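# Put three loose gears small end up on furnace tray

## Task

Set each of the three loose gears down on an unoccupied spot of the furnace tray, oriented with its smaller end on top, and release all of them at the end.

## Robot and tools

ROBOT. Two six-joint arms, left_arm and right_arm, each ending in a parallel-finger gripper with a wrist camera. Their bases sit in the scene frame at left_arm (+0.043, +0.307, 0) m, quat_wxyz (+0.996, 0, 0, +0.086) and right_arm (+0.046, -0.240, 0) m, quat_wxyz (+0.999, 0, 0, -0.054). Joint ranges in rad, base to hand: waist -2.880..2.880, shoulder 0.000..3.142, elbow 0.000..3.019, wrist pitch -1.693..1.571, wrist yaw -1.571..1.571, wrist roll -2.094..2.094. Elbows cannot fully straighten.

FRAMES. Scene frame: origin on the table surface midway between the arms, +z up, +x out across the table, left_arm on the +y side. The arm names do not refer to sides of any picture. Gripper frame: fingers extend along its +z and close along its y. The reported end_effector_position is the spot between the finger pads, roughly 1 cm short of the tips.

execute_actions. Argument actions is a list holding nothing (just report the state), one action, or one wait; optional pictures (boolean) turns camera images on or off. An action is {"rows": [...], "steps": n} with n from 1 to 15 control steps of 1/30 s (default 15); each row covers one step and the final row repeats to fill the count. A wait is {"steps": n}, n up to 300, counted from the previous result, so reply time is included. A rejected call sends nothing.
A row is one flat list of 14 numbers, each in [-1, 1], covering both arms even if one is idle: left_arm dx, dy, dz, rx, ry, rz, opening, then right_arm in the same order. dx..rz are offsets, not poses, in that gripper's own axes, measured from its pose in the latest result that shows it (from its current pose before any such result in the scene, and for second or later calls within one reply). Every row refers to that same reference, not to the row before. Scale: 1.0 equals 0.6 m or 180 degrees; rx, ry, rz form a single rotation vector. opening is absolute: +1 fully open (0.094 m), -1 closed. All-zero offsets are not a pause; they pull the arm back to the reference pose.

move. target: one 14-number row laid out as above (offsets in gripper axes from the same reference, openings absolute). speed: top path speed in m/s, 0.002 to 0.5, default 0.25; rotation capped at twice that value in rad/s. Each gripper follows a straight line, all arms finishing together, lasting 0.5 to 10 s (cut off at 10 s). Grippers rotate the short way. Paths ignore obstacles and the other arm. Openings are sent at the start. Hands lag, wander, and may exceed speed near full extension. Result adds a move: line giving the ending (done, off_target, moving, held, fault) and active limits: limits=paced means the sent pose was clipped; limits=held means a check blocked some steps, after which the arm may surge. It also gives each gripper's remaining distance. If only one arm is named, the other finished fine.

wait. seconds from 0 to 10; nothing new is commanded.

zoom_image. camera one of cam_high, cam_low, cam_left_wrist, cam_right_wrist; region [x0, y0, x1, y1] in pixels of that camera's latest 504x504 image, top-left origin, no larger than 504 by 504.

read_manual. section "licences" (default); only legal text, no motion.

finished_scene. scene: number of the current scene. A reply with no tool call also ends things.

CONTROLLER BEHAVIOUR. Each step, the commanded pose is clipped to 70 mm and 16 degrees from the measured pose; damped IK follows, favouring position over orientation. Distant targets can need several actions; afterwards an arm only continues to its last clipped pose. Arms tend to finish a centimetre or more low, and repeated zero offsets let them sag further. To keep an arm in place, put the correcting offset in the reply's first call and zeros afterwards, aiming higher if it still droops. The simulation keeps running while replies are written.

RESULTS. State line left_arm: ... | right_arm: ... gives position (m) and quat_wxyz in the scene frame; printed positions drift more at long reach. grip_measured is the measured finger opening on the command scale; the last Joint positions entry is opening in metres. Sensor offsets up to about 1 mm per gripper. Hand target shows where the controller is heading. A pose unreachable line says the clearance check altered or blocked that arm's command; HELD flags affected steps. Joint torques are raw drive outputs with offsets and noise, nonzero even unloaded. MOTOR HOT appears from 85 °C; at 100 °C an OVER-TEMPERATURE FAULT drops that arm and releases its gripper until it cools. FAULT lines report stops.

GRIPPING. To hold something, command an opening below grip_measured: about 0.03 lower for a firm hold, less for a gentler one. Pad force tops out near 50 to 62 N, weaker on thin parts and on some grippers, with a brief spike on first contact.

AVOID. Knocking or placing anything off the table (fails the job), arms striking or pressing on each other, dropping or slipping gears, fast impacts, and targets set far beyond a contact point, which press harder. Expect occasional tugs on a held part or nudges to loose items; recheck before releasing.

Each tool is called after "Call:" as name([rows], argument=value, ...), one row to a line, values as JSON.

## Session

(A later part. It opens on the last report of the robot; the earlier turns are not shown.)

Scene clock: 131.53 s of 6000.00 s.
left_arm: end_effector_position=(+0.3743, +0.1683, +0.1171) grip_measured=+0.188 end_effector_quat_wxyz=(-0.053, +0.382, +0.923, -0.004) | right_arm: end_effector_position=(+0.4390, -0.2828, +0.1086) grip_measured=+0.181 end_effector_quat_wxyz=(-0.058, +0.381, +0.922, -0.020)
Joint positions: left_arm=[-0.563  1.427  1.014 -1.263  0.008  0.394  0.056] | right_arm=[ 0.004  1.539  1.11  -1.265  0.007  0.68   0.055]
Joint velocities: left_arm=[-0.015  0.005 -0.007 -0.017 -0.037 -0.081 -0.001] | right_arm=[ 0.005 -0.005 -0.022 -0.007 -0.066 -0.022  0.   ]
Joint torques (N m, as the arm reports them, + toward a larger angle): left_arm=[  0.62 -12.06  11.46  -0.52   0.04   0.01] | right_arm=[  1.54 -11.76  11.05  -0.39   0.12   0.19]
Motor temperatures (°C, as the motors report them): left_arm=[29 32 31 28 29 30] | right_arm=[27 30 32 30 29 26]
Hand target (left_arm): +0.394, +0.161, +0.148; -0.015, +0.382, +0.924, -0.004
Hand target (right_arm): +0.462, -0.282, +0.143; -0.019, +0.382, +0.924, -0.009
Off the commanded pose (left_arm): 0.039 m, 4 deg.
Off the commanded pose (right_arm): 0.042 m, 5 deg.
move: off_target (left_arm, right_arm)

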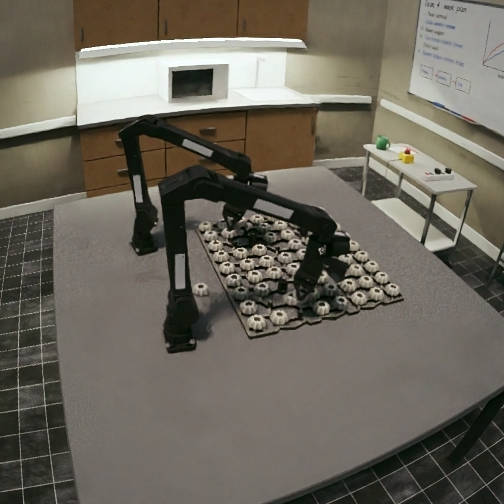

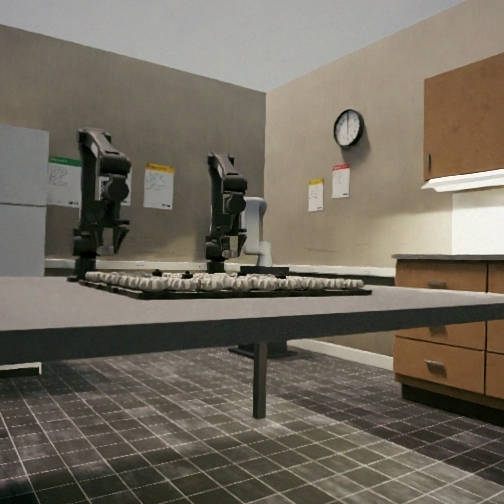

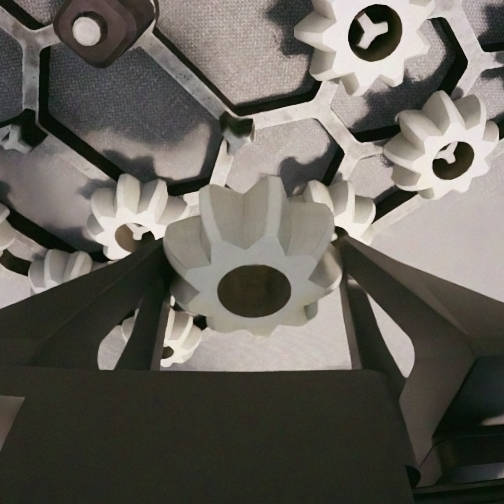

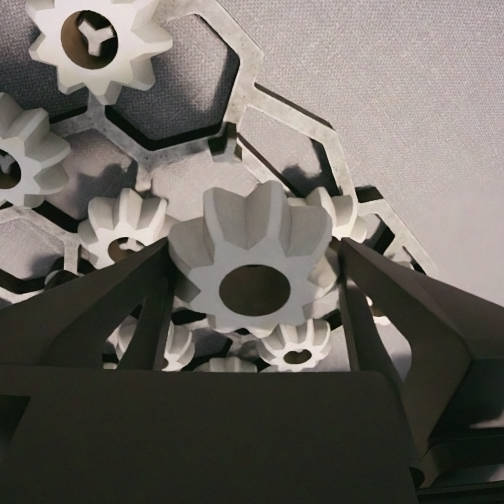

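Call:
move(target=[-0.0423,0.0151,0.091,-0.0153,-0.0302,0,0.1, -0.034,0.0257,0.076,-0.0259,-0.0292,0,0.1], speed=0.08)

Scene clock: 140.10 s of 6000.00 s.
left_arm: end_effector_position=(+0.3892, +0.1631, +0.0582) grip_measured=+0.188 end_effector_quat_wxyz=(-0.009, +0.382, +0.924, -0.002) | right_arm: end_effector_position=(+0.4516, -0.2835, +0.0561) grip_measured=+0.181 end_effector_quat_wxyz=(-0.012, +0.382, +0.924, -0.005)
Joint positions: left_arm=[-0.563  1.492  0.911 -1.009  0.003  0.394  0.056] | right_arm=[ 0.004  1.58   1.007 -1.025  0.003  0.68   0.055]
Joint velocities: left_arm=[ 0.005 -0.005  0.007  0.022 -0.007  0.051  0.   ] | right_arm=[-0.015  0.005 -0.002  0.012  0.066 -0.037  0.   ]
Joint torques (N m, as the arm reports them, + toward a larger angle): left_arm=[ -0.13 -10.27   7.11   0.58  -0.06  -0.08] | right_arm=[  0.2  -10.66   6.45   1.16   0.07   0.04]
Motor temperatures (°C, as the motors report them): left_arm=[29 32 33 28 29 30] | right_arm=[27 30 33 30 29 26]
Hand target (left_arm): +0.393, +0.159, +0.060; +0.000, +0.383, +0.924, +0.000
Hand target (right_arm): +0.458, -0.286, +0.061; +0.000, +0.381, +0.924, -0.000
Off the commanded pose (left_arm): 0.006 m, 1 deg.
Off the commanded pose (right_arm): 0.009 m, 2 deg.
After step 90, 4.47 s passed at rest.
move: done

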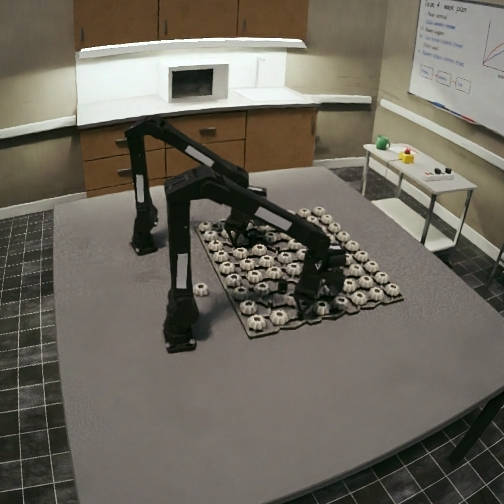

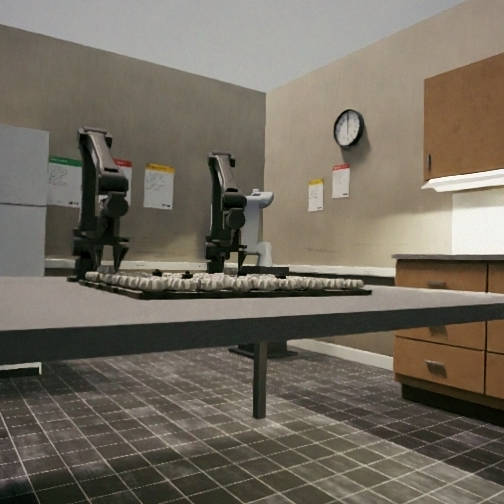

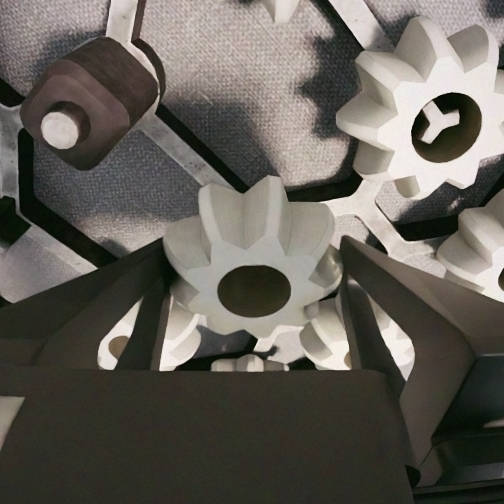

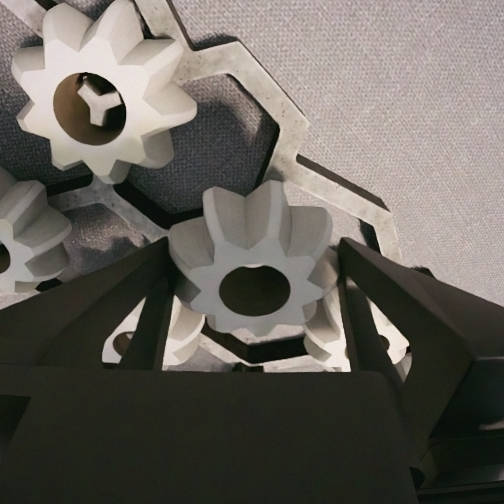

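Call:
move(target=[-0.0095,0,0.04,-0.003,-0.005,0,0.1, -0.0105,0.0045,0.038,-0.005,-0.006,0,0.1], speed=0.03)

Scene clock: 143.23 s of 6000.00 s.
left_arm: end_effector_position=(+0.3912, +0.1619, +0.0450) grip_measured=+0.171 end_effector_quat_wxyz=(+0.001, +0.383, +0.924, -0.002) | right_arm: end_effector_position=(+0.4467, -0.2830, +0.0314) grip_measured=+0.181 end_effector_quat_wxyz=(-0.018, +0.382, +0.924, -0.007)
Joint positions: left_arm=[-0.564  1.507  0.887 -0.949  0.003  0.394  0.055] | right_arm=[ 0.004  1.615  0.973 -0.967  0.003  0.68   0.055]
Joint velocities: left_arm=[ 0.005 -0.005 -0.012 -0.007  0.037 -0.022 -0.001] | right_arm=[ 0.015 -0.005 -0.012  0.002  0.037  0.037 -0.   ]
Joint torques (N m, as the arm reports them, + toward a larger angle): left_arm=[-0.07 -8.69  6.27  1.2  -0.05 -0.08] | right_arm=[ 0.12 -9.81  6.12  1.54  0.18 -0.01]
Motor temperatures (°C, as the motors report them): left_arm=[29 32 32 28 29 30] | right_arm=[27 30 33 30 29 26]
Hand target (left_arm): +0.393, +0.160, +0.035; -0.000, +0.382, +0.924, -0.000
Hand target (right_arm): +0.457, -0.286, +0.034; -0.001, +0.382, +0.924, -0.002
Off the commanded pose (left_arm): 0.011 m, 0 deg.
Off the commanded pose (right_arm): 0.011 m, 2 deg.
move: off_target (left_arm, right_arm)

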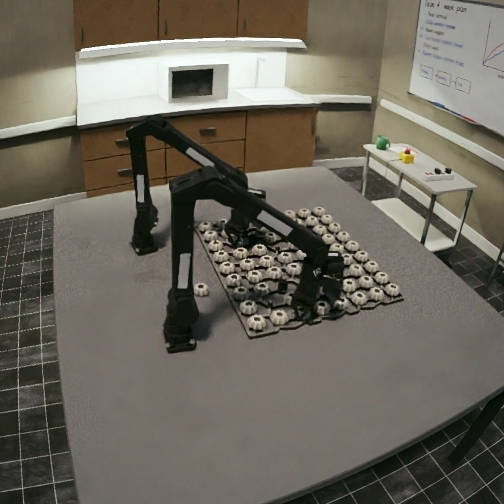

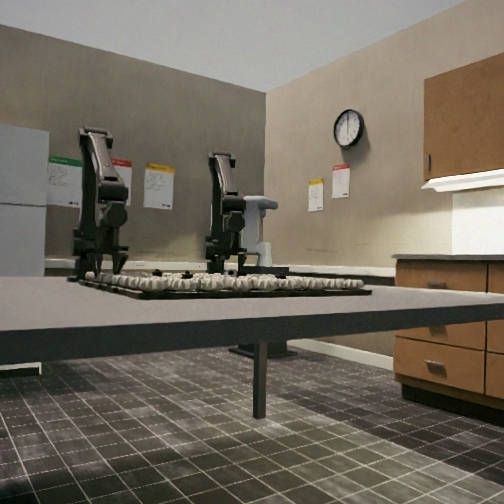

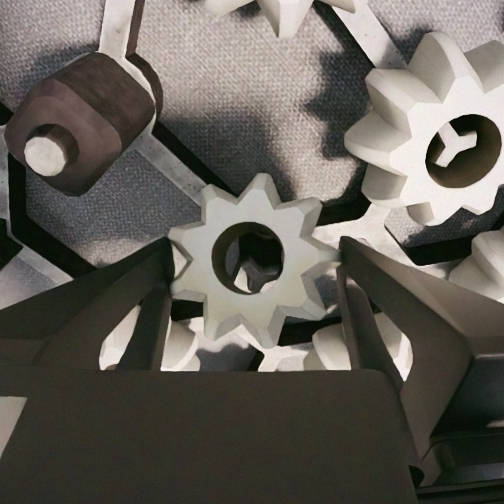

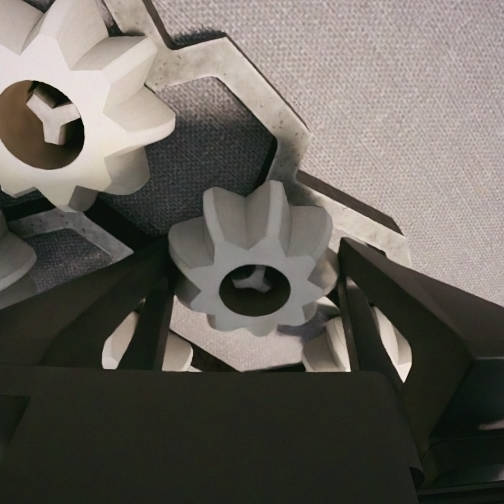

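Call:
move(target=[0.012,0,0,0,0,0,0.1, 0,0,0,0,0,0,0.55], speed=0.03)

Scene clock: 149.73 s of 6000.00 s.
left_arm: end_effector_position=(+0.3887, +0.1630, +0.0440) grip_measured=+0.171 end_effector_quat_wxyz=(-0.001, +0.383, +0.924, -0.002) | right_arm: end_effector_position=(+0.4463, -0.2830, +0.0313) grip_measured=+0.549 end_effector_quat_wxyz=(-0.019, +0.382, +0.924, -0.007)
Joint positions: left_arm=[-0.564  1.505  0.881 -0.95   0.003  0.394  0.055] | right_arm=[ 0.004  1.615  0.972 -0.968  0.003  0.68   0.073]
Joint velocities: left_arm=[ 0.015 -0.005  0.007 -0.007 -0.022 -0.007  0.   ] | right_arm=[-0.015 -0.015 -0.012 -0.002 -0.007 -0.037 -0.001]
Joint torques (N m, as the arm reports them, + toward a larger angle): left_arm=[  0.7  -11.26   5.72   0.39   0.02   0.05] | right_arm=[ 0.42 -9.53  6.02  0.45  0.23  0.09]
Motor temperatures (°C, as the motors report them): left_arm=[29 32 32 28 29 30] | right_arm=[27 30 32 30 29 26]
Hand target (left_arm): +0.386, +0.167, +0.045; +0.001, +0.383, +0.924, -0.002
Hand target (right_arm): +0.447, -0.283, +0.031; -0.018, +0.382, +0.924, -0.007
Off the commanded pose (left_arm): 0.005 m, 0 deg.
Off the commanded pose (right_arm): 0.000 m, 0 deg.
After step 90, 2.80 s passed at rest.
move: done

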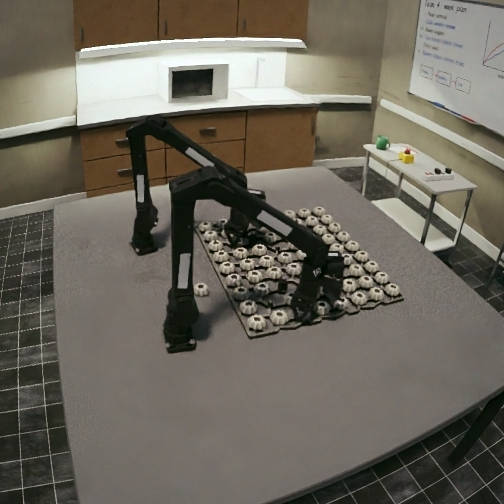

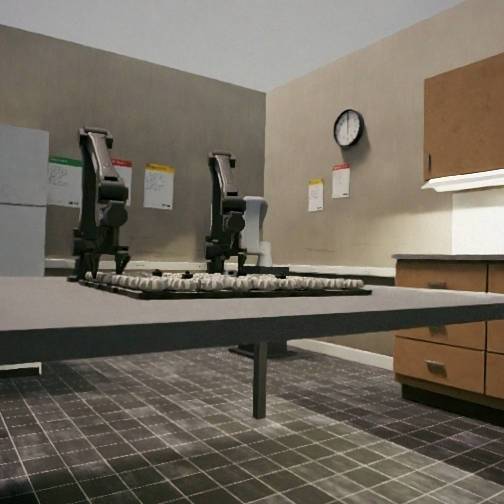

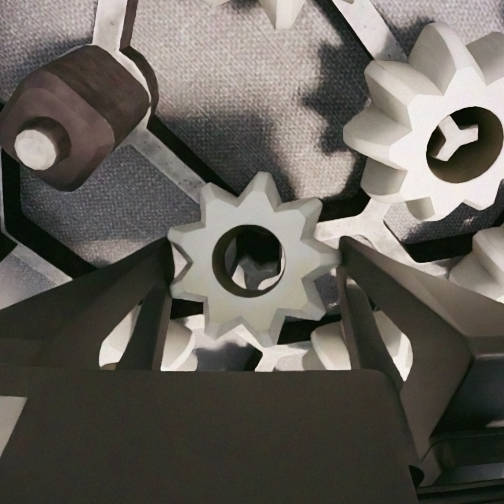

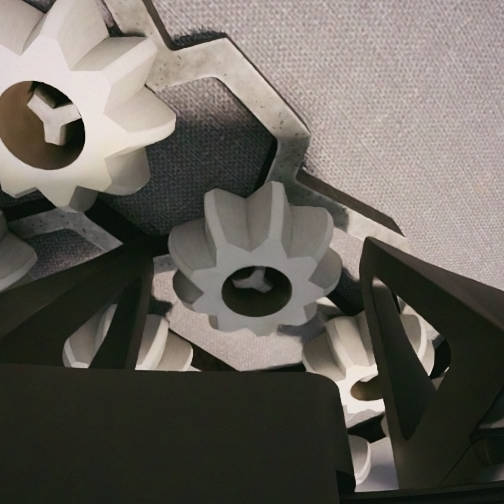

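Call:
move(target=[0.02,-0.003,0,0,0,0,0.1, 0,0,-0.2,0,0,0,0.55], speed=0.08)

Scene clock: 153.23 s of 6000.00 s.
left_arm: end_effector_position=(+0.3880, +0.1633, +0.0439) grip_measured=+0.171 end_effector_quat_wxyz=(+0.005, +0.383, +0.924, -0.002) | right_arm: end_effector_position=(+0.4327, -0.2814, +0.1246) grip_measured=+0.549 end_effector_quat_wxyz=(-0.048, +0.382, +0.923, -0.015)
Joint positions: left_arm=[-0.564  1.495  0.87  -0.936  0.003  0.394  0.055] | right_arm=[ 0.004  1.492  1.105 -1.284  0.002  0.68   0.073]
Joint velocities: left_arm=[-0.005  0.005 -0.007 -0.007 -0.022  0.051  0.   ] | right_arm=[-0.005 -0.005 -0.012  0.002  0.051 -0.007  0.   ]
Joint torques (N m, as the arm reports them, + toward a larger angle): left_arm=[  1.04 -11.32   5.16  -0.09   0.04   0.05] | right_arm=[  1.28 -10.67  10.57  -0.26   0.21   0.16]
Motor temperatures (°C, as the motors report them): left_arm=[29 32 31 28 29 30] | right_arm=[27 30 32 30 29 26]
Hand target (left_arm): +0.379, +0.170, +0.044; -0.001, +0.383, +0.924, -0.002
Hand target (right_arm): +0.452, -0.282, +0.151; -0.019, +0.382, +0.924, -0.007
Off the commanded pose (left_arm): 0.011 m, 1 deg.
Off the commanded pose (right_arm): 0.032 m, 3 deg.
move: off_target (left_arm, right_arm)

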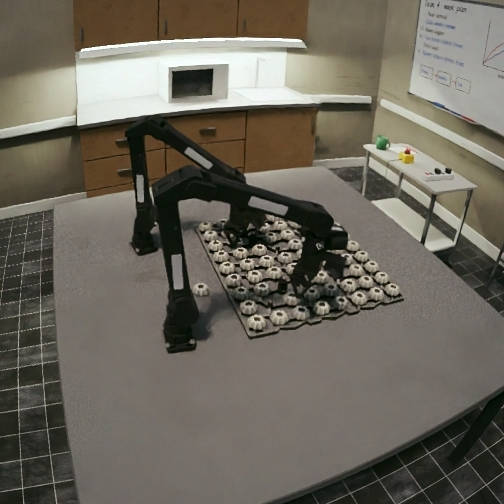

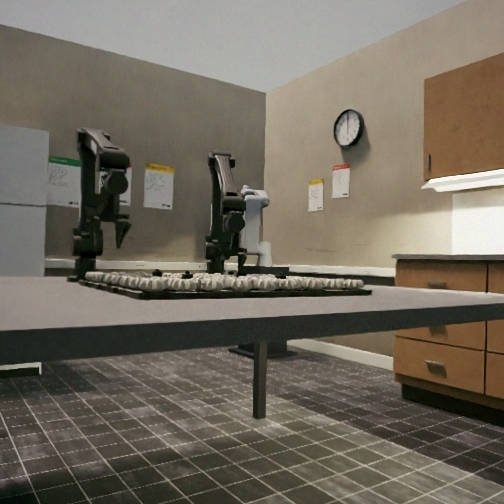

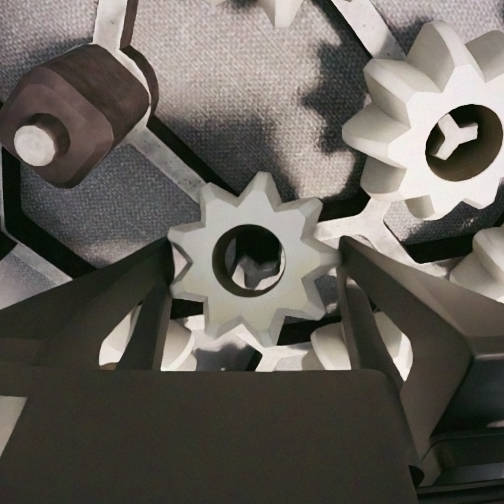

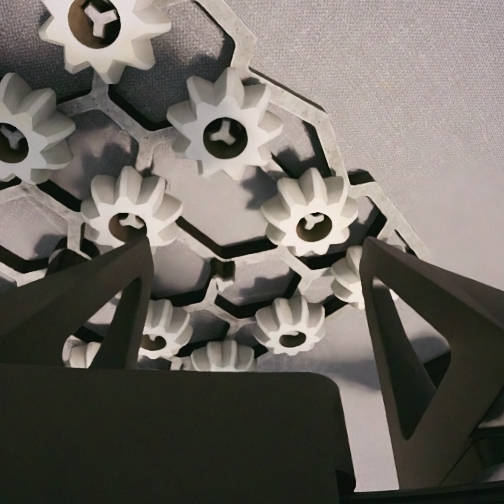

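Call:
move(target=[0,0,0,0,0,0,0.4, 0.613,-0.018,-0.043,0,0,-0.5,1], speed=0.2)

Scene clock: 162.67 s of 6000.00 s.
left_arm: end_effector_position=(+0.3881, +0.1633, +0.0439) grip_measured=+0.398 end_effector_quat_wxyz=(+0.005, +0.383, +0.924, -0.001) | right_arm: end_effector_position=(+0.1645, -0.0324, +0.1692) grip_measured=+1.000 end_effector_quat_wxyz=(-0.057, -0.375, +0.925, +0.019)
Joint positions: left_arm=[-0.564  1.495  0.87  -0.936  0.003  0.394  0.066] | right_arm=[ 1.095  1.022  0.823 -1.445 -0.095  0.212  0.094]
Joint velocities: left_arm=[-0.015 -0.005  0.002 -0.007  0.007  0.081  0.001] | right_arm=[-0.005 -0.015 -0.007 -0.022 -0.007  0.022  0.   ]
Joint torques (N m, as the arm reports them, + toward a larger angle): left_arm=[ 0.4  -9.93  6.55  0.26  0.06 -0.02] | right_arm=[ 1.37 -4.26  8.52  0.12 -0.02  0.01]
Motor temperatures (°C, as the motors report them): left_arm=[29 32 31 28 29 30] | right_arm=[27 30 32 30 29 26]
Hand target (left_arm): +0.388, +0.163, +0.044; +0.005, +0.383, +0.924, -0.002
Hand target (right_arm): +0.165, -0.029, +0.178; -0.052, -0.383, +0.922, +0.024
Off the commanded pose (left_arm): 0.000 m, 0 deg.
Off the commanded pose (right_arm): 0.011 m, 2 deg.
After step 90, 2.13 s passed at rest.
move: off_target (right_arm)

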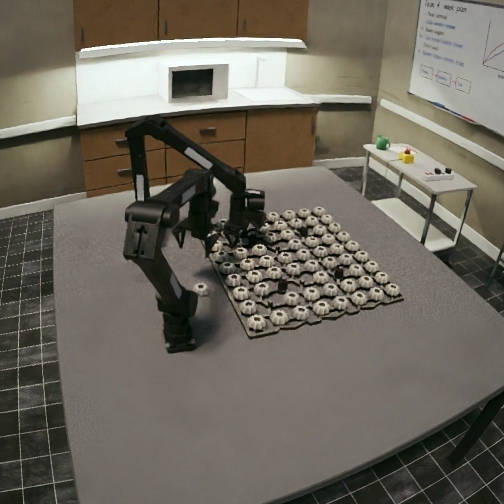

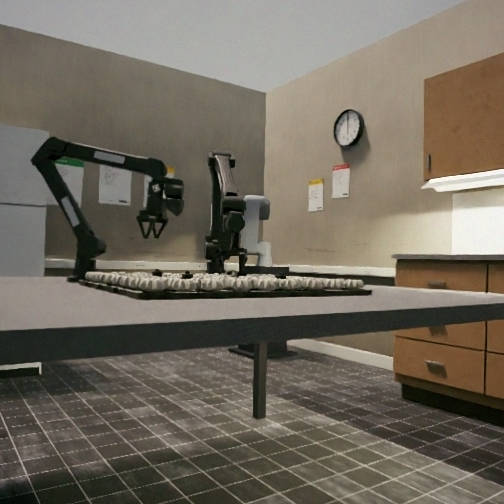

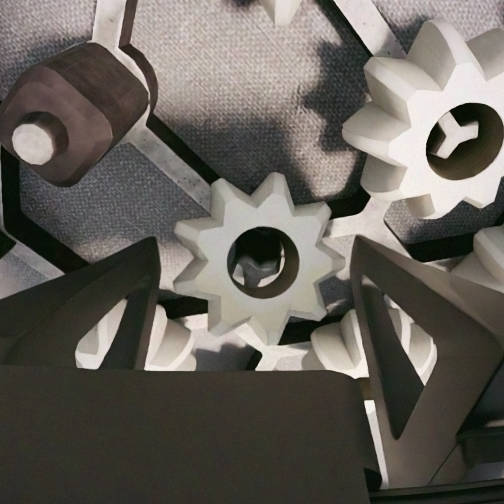

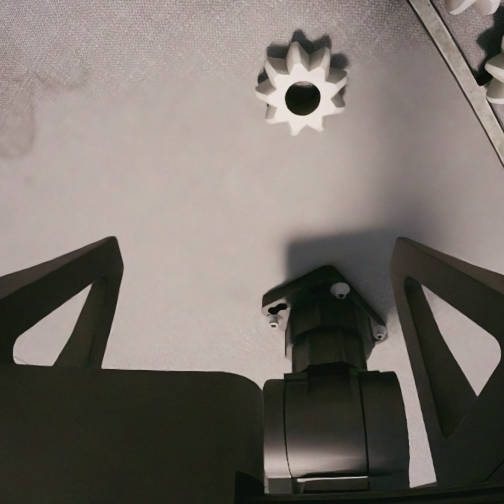

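Call:
move(target=[0,0,0,0,0.17,0,0.4, -0.0357,-0.0418,0.126,0.0248,-0.0291,0,1], speed=0.1)

Scene clock: 179.47 s of 6000.00 s.
left_arm: end_effector_position=(+0.3751, +0.1727, +0.0402) grip_measured=+0.398 end_effector_quat_wxyz=(-0.247, +0.368, +0.891, +0.095) | right_arm: end_effector_position=(+0.1848, -0.0375, +0.0938) grip_measured=+1.000 end_effector_quat_wxyz=(-0.003, -0.376, +0.927, -0.000)
Joint positions: left_arm=[-0.628  1.799  1.146 -1.434 -0.152  0.287  0.066] | right_arm=[ 1.079  1.064  0.646 -1.157 -0.003  0.2    0.094]
Joint velocities: left_arm=[-0.015 -0.005 -0.002 -0.007 -0.022 -0.066  0.001] | right_arm=[ 0.005  0.005 -0.002  0.007 -0.007  0.022  0.   ]
Joint torques (N m, as the arm reports them, + toward a larger angle): left_arm=[ -0.22 -12.15   8.62  -1.23  -0.16  -0.16] | right_arm=[-0.06 -2.66  6.47  1.06  0.23 -0.02]
Motor temperatures (°C, as the motors report them): left_arm=[29 32 31 28 29 30] | right_arm=[27 30 32 30 29 26]
Hand target (left_arm): +0.388, +0.164, +0.045; -0.240, +0.368, +0.893, +0.098
Hand target (right_arm): +0.188, -0.038, +0.091; -0.000, -0.376, +0.926, -0.000
Off the commanded pose (left_arm): 0.017 m, 1 deg.
Off the commanded pose (right_arm): 0.005 m, 0 deg.
After step 90, 10.83 s passed at rest.
move: off_target (left_arm)

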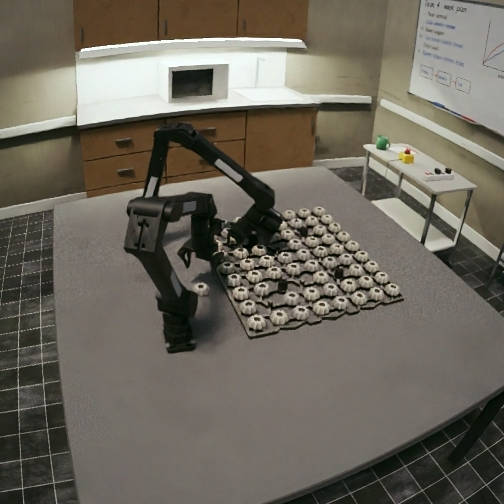

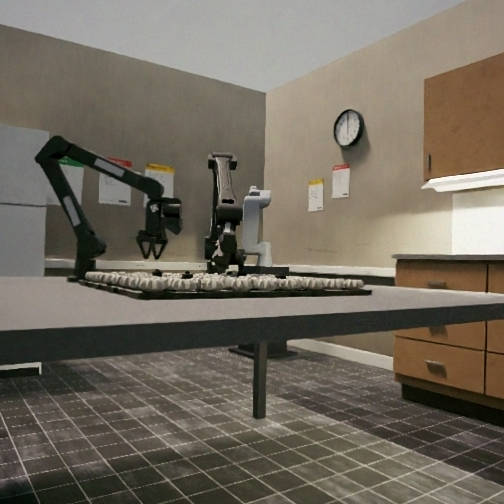

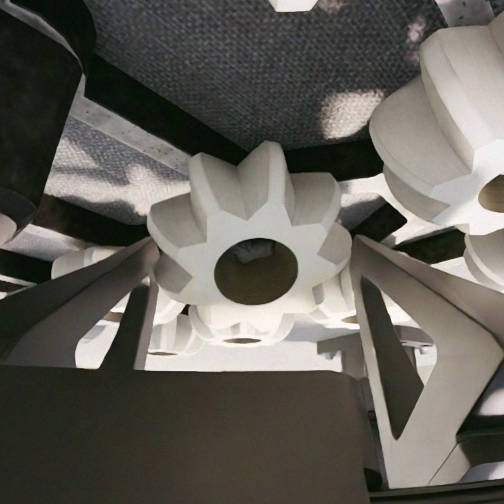

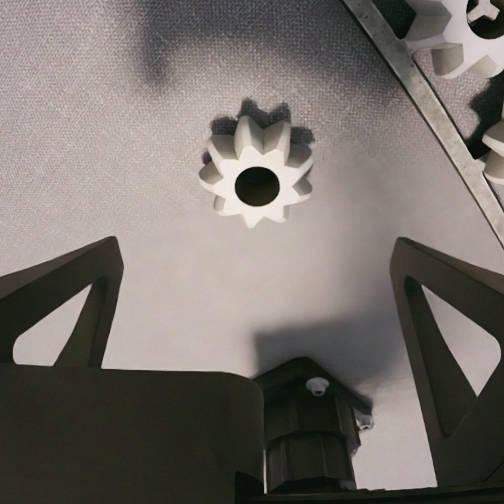

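Call:
move(target=[-0.04,0,0,0,0,0,0.4, 0.003,0,0.13,0,0,0,1], speed=0.08)

Scene clock: 184.40 s of 6000.00 s.
left_arm: end_effector_position=(+0.3714, +0.1721, +0.0288) grip_measured=+0.398 end_effector_quat_wxyz=(-0.263, +0.364, +0.888, +0.096) | right_arm: end_effector_position=(+0.1816, -0.0421, +0.0179) grip_measured=+1.000 end_effector_quat_wxyz=(-0.006, -0.376, +0.927, -0.003)
Joint positions: left_arm=[-0.632  1.833  1.147 -1.435 -0.148  0.276  0.066] | right_arm=[ 1.079  1.206  0.51  -0.889 -0.003  0.2    0.094]
Joint velocities: left_arm=[-0.015 -0.015 -0.007  0.002  0.022 -0.022 -0.   ] | right_arm=[-0.015  0.005  0.002  0.007  0.022 -0.022  0.   ]
Joint torques (N m, as the arm reports them, + toward a larger angle): left_arm=[ -0.38 -11.9    8.77  -0.5    0.06  -0.01] | right_arm=[ 0.79 -3.36  5.55  1.24  0.14  0.09]
Motor temperatures (°C, as the motors report them): left_arm=[29 33 31 28 29 30] | right_arm=[27 30 32 30 29 26]
Hand target (left_arm): +0.389, +0.159, +0.028; -0.247, +0.368, +0.891, +0.095
Hand target (right_arm): +0.183, -0.041, +0.016; -0.003, -0.376, +0.927, -0.000
Off the commanded pose (left_arm): 0.023 m, 2 deg.
Off the commanded pose (right_arm): 0.004 m, 1 deg.
After step 90, 0.60 s passed at rest.
move: off_target (left_arm)

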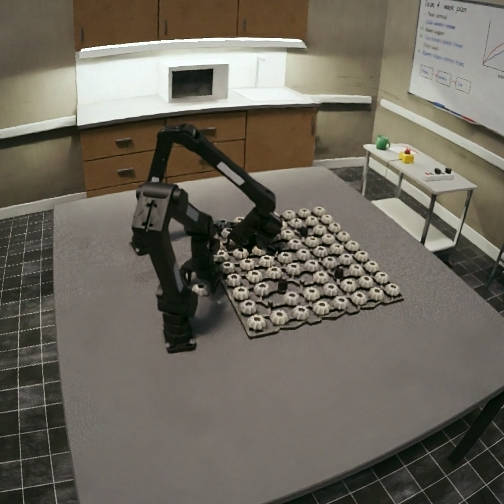

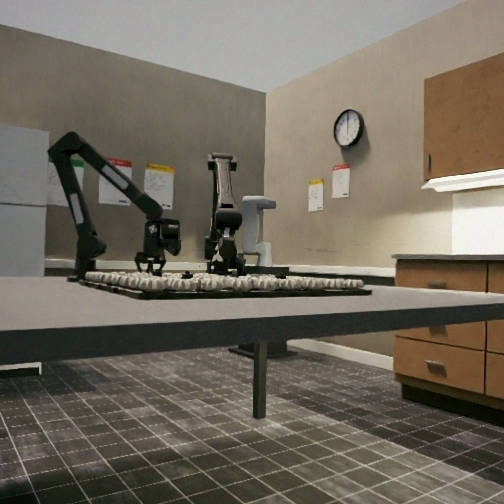

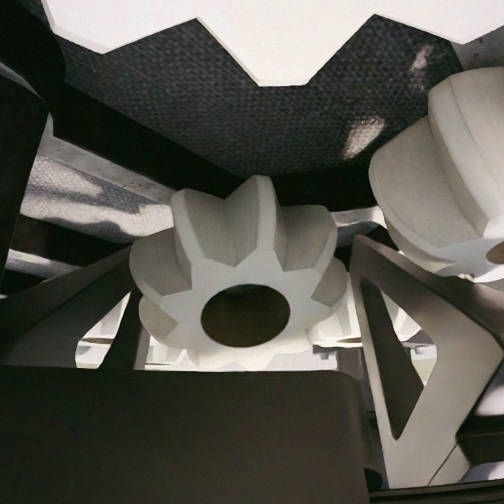

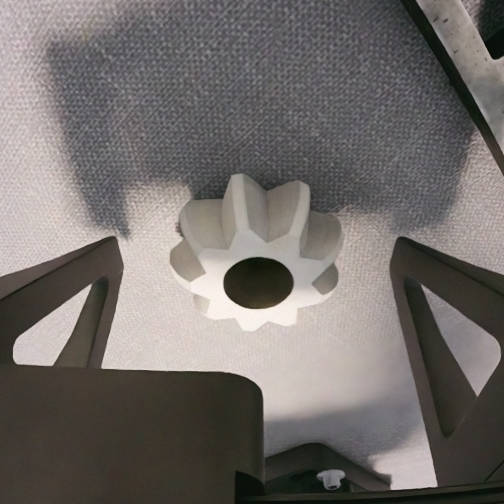

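Call:
move(target=[0,0,0,0,0,0,0.1, 0,0,0,0,0,0,0.1], speed=0.05)

Scene clock: 187.27 s of 6000.00 s.
left_arm: end_effector_position=(+0.3717, +0.1723, +0.0289) grip_measured=+0.112 end_effector_quat_wxyz=(-0.263, +0.364, +0.888, +0.097) | right_arm: end_effector_position=(+0.1816, -0.0421, +0.0179) grip_measured=+0.174 end_effector_quat_wxyz=(-0.006, -0.376, +0.927, -0.003)
Joint positions: left_arm=[-0.632  1.833  1.147 -1.435 -0.15   0.275  0.052] | right_arm=[ 1.079  1.206  0.51  -0.889 -0.003  0.2    0.055]
Joint velocities: left_arm=[-0.015 -0.005 -0.012 -0.007 -0.037 -0.037 -0.001] | right_arm=[ 0.005 -0.015  0.002 -0.022  0.022  0.007  0.001]
Joint torques (N m, as the arm reports them, + toward a larger angle): left_arm=[  0.42 -13.54   5.4   -0.72   0.    -0.01] | right_arm=[ 0.71 -3.9   5.73  0.48  0.14  0.08]
Motor temperatures (°C, as the motors report them): left_arm=[29 33 31 28 29 30] | right_arm=[27 30 32 30 29 26]
Hand target (left_arm): +0.372, +0.172, +0.029; -0.263, +0.364, +0.888, +0.096
Hand target (right_arm): +0.182, -0.042, +0.018; -0.006, -0.376, +0.927, -0.003
Off the commanded pose (left_arm): 0.000 m, 0 deg.
Off the commanded pose (right_arm): 0.000 m, 0 deg.
move: done

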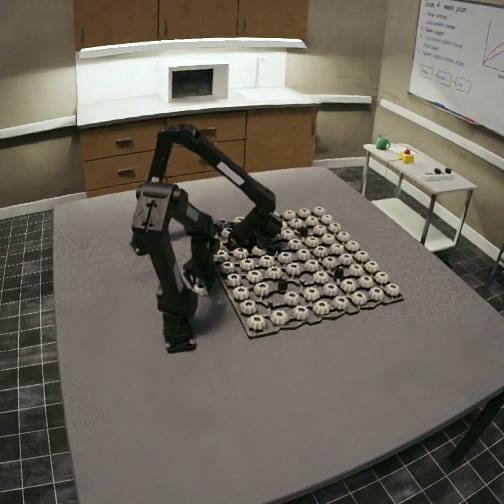

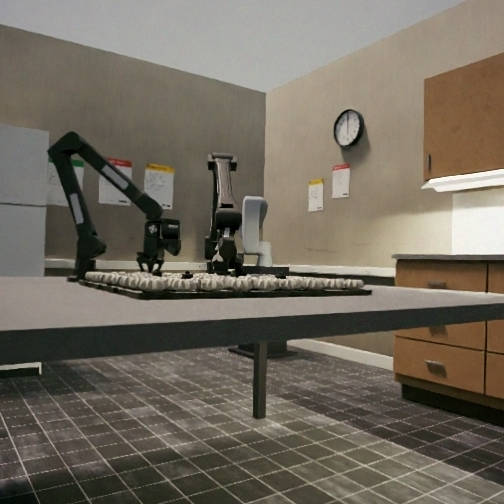

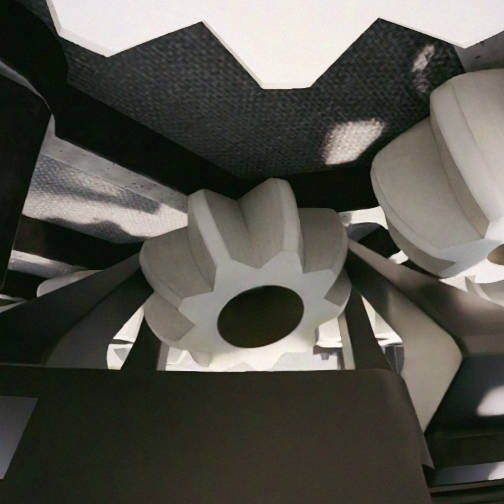

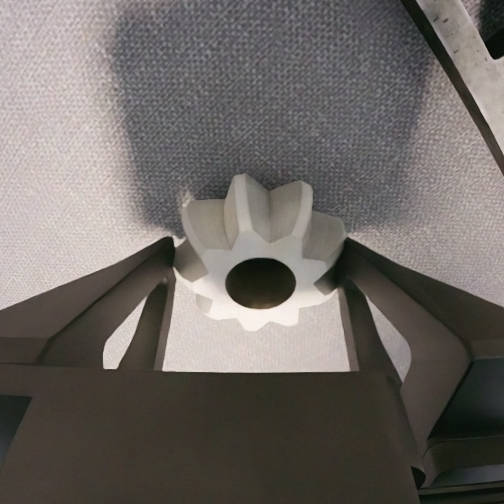

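Call:
move(target=[0.045,0,-0.07,0,0,0,0.05, 0,0,-0.1,0,0,0,0.1], speed=0.08)

Call:
move(target=[0.09,0,-0.14,-0.007,-0.18,0.002,0.05, -0.043,-0.41,-0.17,0,0,0,0.1], speed=0.15)

Scene clock: 196.27 s of 6000.00 s.
left_arm: end_effector_position=(+0.3611, +0.1771, +0.0604) grip_measured=+0.074 end_effector_quat_wxyz=(-0.279, +0.363, +0.884, +0.097) | right_arm: end_effector_position=(+0.1665, -0.0643, +0.0514) grip_measured=+0.174 end_effector_quat_wxyz=(-0.035, -0.376, +0.926, -0.022)
Joint positions: left_arm=[-0.632  1.779  1.155 -1.531 -0.147  0.275  0.05 ] | right_arm=[ 1.079  1.097  0.539 -1.096 -0.003  0.2    0.055]
Joint velocities: left_arm=[-0.005 -0.005 -0.002  0.002 -0.022 -0.022 -0.001] | right_arm=[ 0.005 -0.005 -0.002 -0.012  0.051 -0.037  0.   ]
Joint torques (N m, as the arm reports them, + toward a larger angle): left_arm=[  0.53 -15.7    7.89  -1.69  -0.14  -0.01] | right_arm=[ 0.88 -4.01 10.53  0.08  0.15  0.15]
Motor temperatures (°C, as the motors report them): left_arm=[29 33 31 28 29 30] | right_arm=[27 30 32 30 29 26]
Hand target (left_arm): +0.371, +0.173, +0.078; -0.263, +0.364, +0.888, +0.097
Hand target (right_arm): +0.181, -0.041, +0.077; -0.006, -0.376, +0.927, -0.002
Off the commanded pose (left_arm): 0.022 m, 2 deg.
Off the commanded pose (right_arm): 0.038 m, 4 deg.
After step 90, 4.83 s passed at rest.
move: off_target (left_arm, right_arm)

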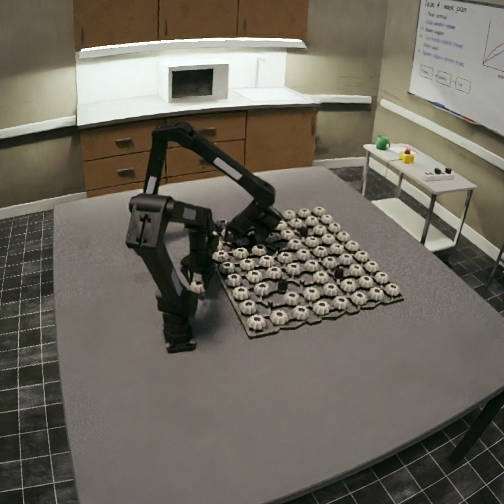

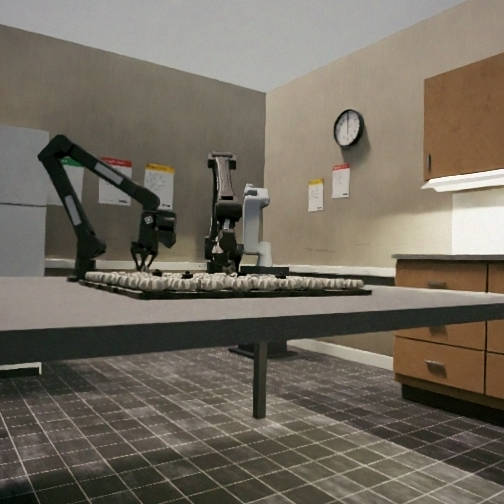

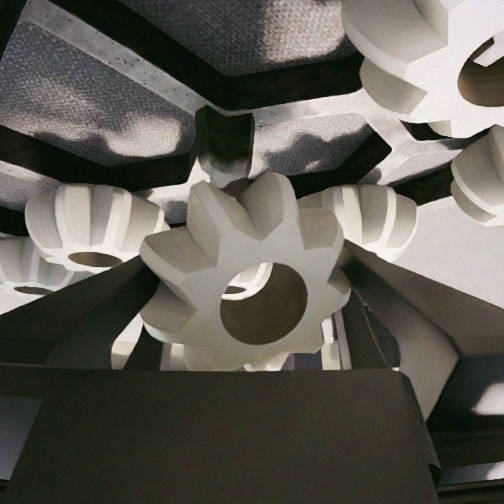

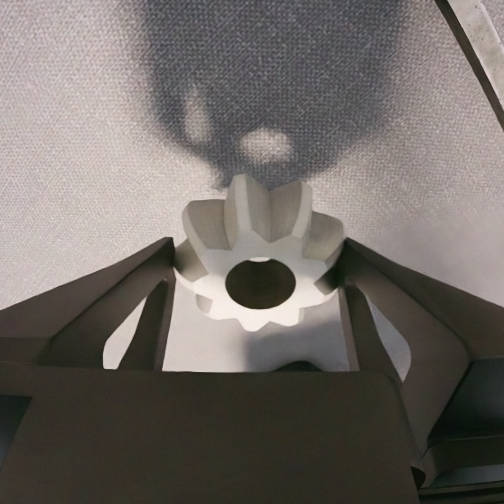

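Scene clock: 198.67 s of 6000.00 s.
left_arm: end_effector_position=(+0.3595, +0.1760, +0.1509) grip_measured=+0.074 end_effector_quat_wxyz=(-0.035, +0.383, +0.923, +0.003) | right_arm: end_effector_position=(+0.3401, -0.2146, +0.1305) grip_measured=+0.174 end_effector_quat_wxyz=(-0.058, -0.373, +0.926, -0.015)
Joint positions: left_arm=[-0.566  1.327  1.012 -1.327 -0.006  0.392  0.05 ] | right_arm=[ 0.23   1.241  0.877 -1.311  0.058 -0.64   0.055]
Joint velocities: left_arm=[ 0.015 -0.005 -0.002 -0.007  0.037  0.051  0.   ] | right_arm=[ 0.024 -0.024  0.002 -0.002  0.066 -0.007 -0.   ]
Joint torques (N m, as the arm reports them, + toward a larger angle): left_arm=[  1.05 -10.07   7.75   0.56   0.14   0.06] | right_arm=[ 0.4  -6.36 11.28 -0.18  0.09 -0.02]
Motor temperatures (°C, as the motors report them): left_arm=[29 33 31 28 29 30] | right_arm=[27 30 32 30 29 26]
Hand target (left_arm): +0.364, +0.177, +0.159; -0.018, +0.384, +0.923, +0.001
Hand target (right_arm): +0.363, -0.213, +0.156; -0.029, -0.376, +0.926, -0.022
Off the commanded pose (left_arm): 0.011 m, 2 deg.
Off the commanded pose (right_arm): 0.032 m, 3 deg.
move: off_target (left_arm, right_arm)

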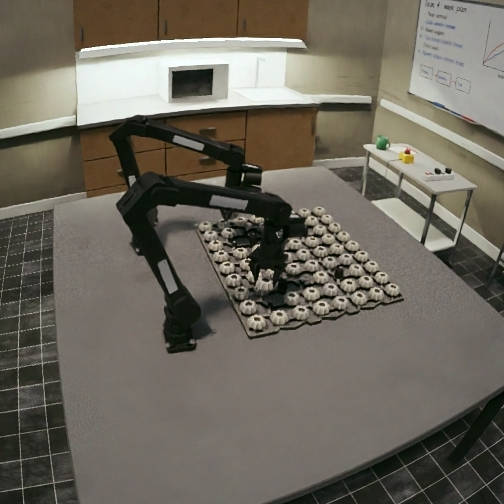

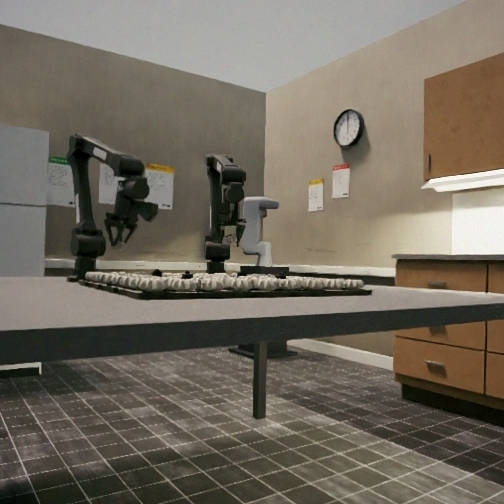

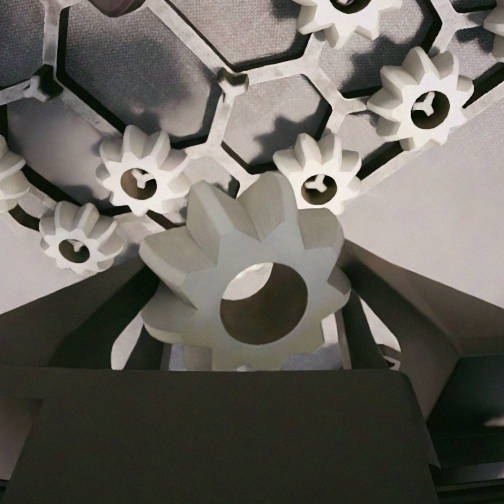

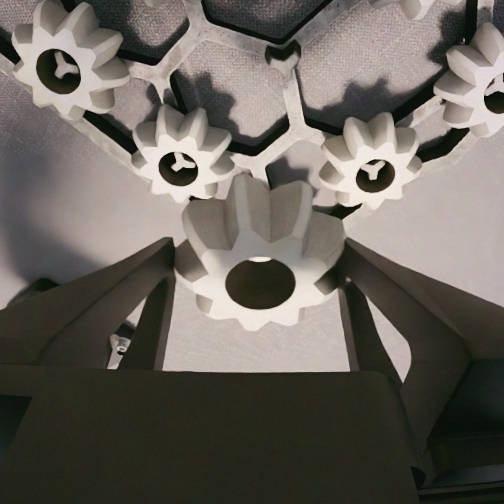

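Call:
move(target=[0.19,-0.145,0.231,-0.009,-0.02,0,0.05, -0.091,-0.0415,-0.062,0.005,-0.0378,0,0.1], speed=0.12)

Scene clock: 209.63 s of 6000.00 s.
left_arm: end_effector_position=(+0.2025, +0.2063, +0.0148) grip_measured=+0.074 end_effector_quat_wxyz=(-0.022, +0.386, +0.922, +0.007) | right_arm: end_effector_position=(+0.3668, -0.1999, +0.1332) grip_measured=+0.174 end_effector_quat_wxyz=(-0.044, -0.374, +0.926, +0.011)
Joint positions: left_arm=[-0.738  1.065  0.404 -0.956 -0.006  0.226  0.05 ] | right_arm=[ 0.235  1.306  0.943 -1.298  0.    -0.641  0.055]
Joint velocities: left_arm=[ 0.005  0.005  0.007  0.012  0.022 -0.022 -0.   ] | right_arm=[ 0.005 -0.005 -0.002  0.002 -0.037  0.007 -0.   ]
Joint torques (N m, as the arm reports them, + toward a larger angle): left_arm=[-0.11 -4.24  6.93  0.68 -0.03 -0.09] | right_arm=[ 1.93 -6.65 11.86  0.73 -0.05  0.21]
Motor temperatures (°C, as the motors report them): left_arm=[29 33 31 28 29 30] | right_arm=[27 30 34 30 29 26]
Hand target (left_arm): +0.210, +0.200, +0.021; -0.002, +0.384, +0.923, +0.004
Hand target (right_arm): +0.398, -0.192, +0.161; +0.000, -0.374, +0.927, +0.001
Off the commanded pose (left_arm): 0.012 m, 2 deg.
Off the commanded pose (right_arm): 0.044 m, 5 deg.
After step 90, 5.87 s passed at rest.
move: off_target (left_arm, right_arm)

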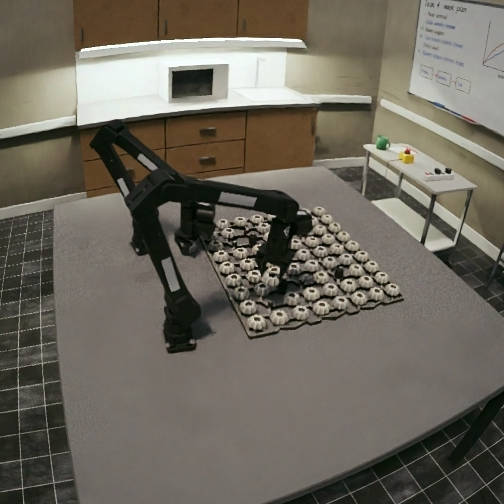

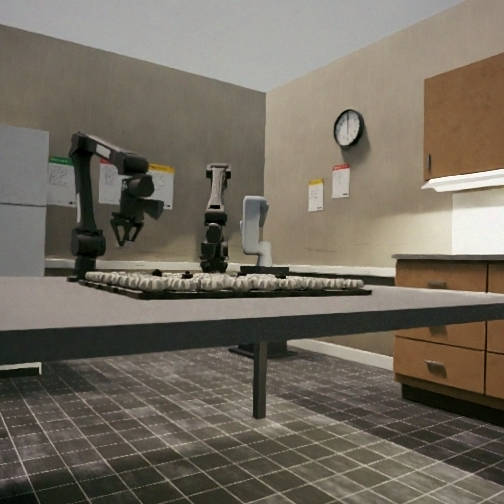

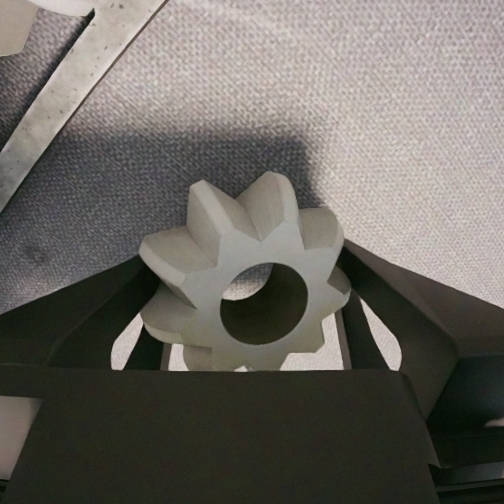

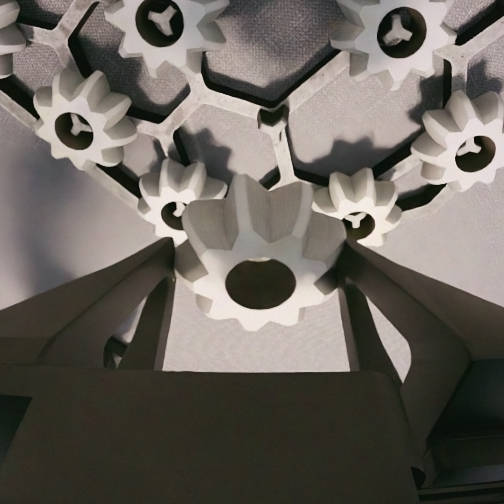

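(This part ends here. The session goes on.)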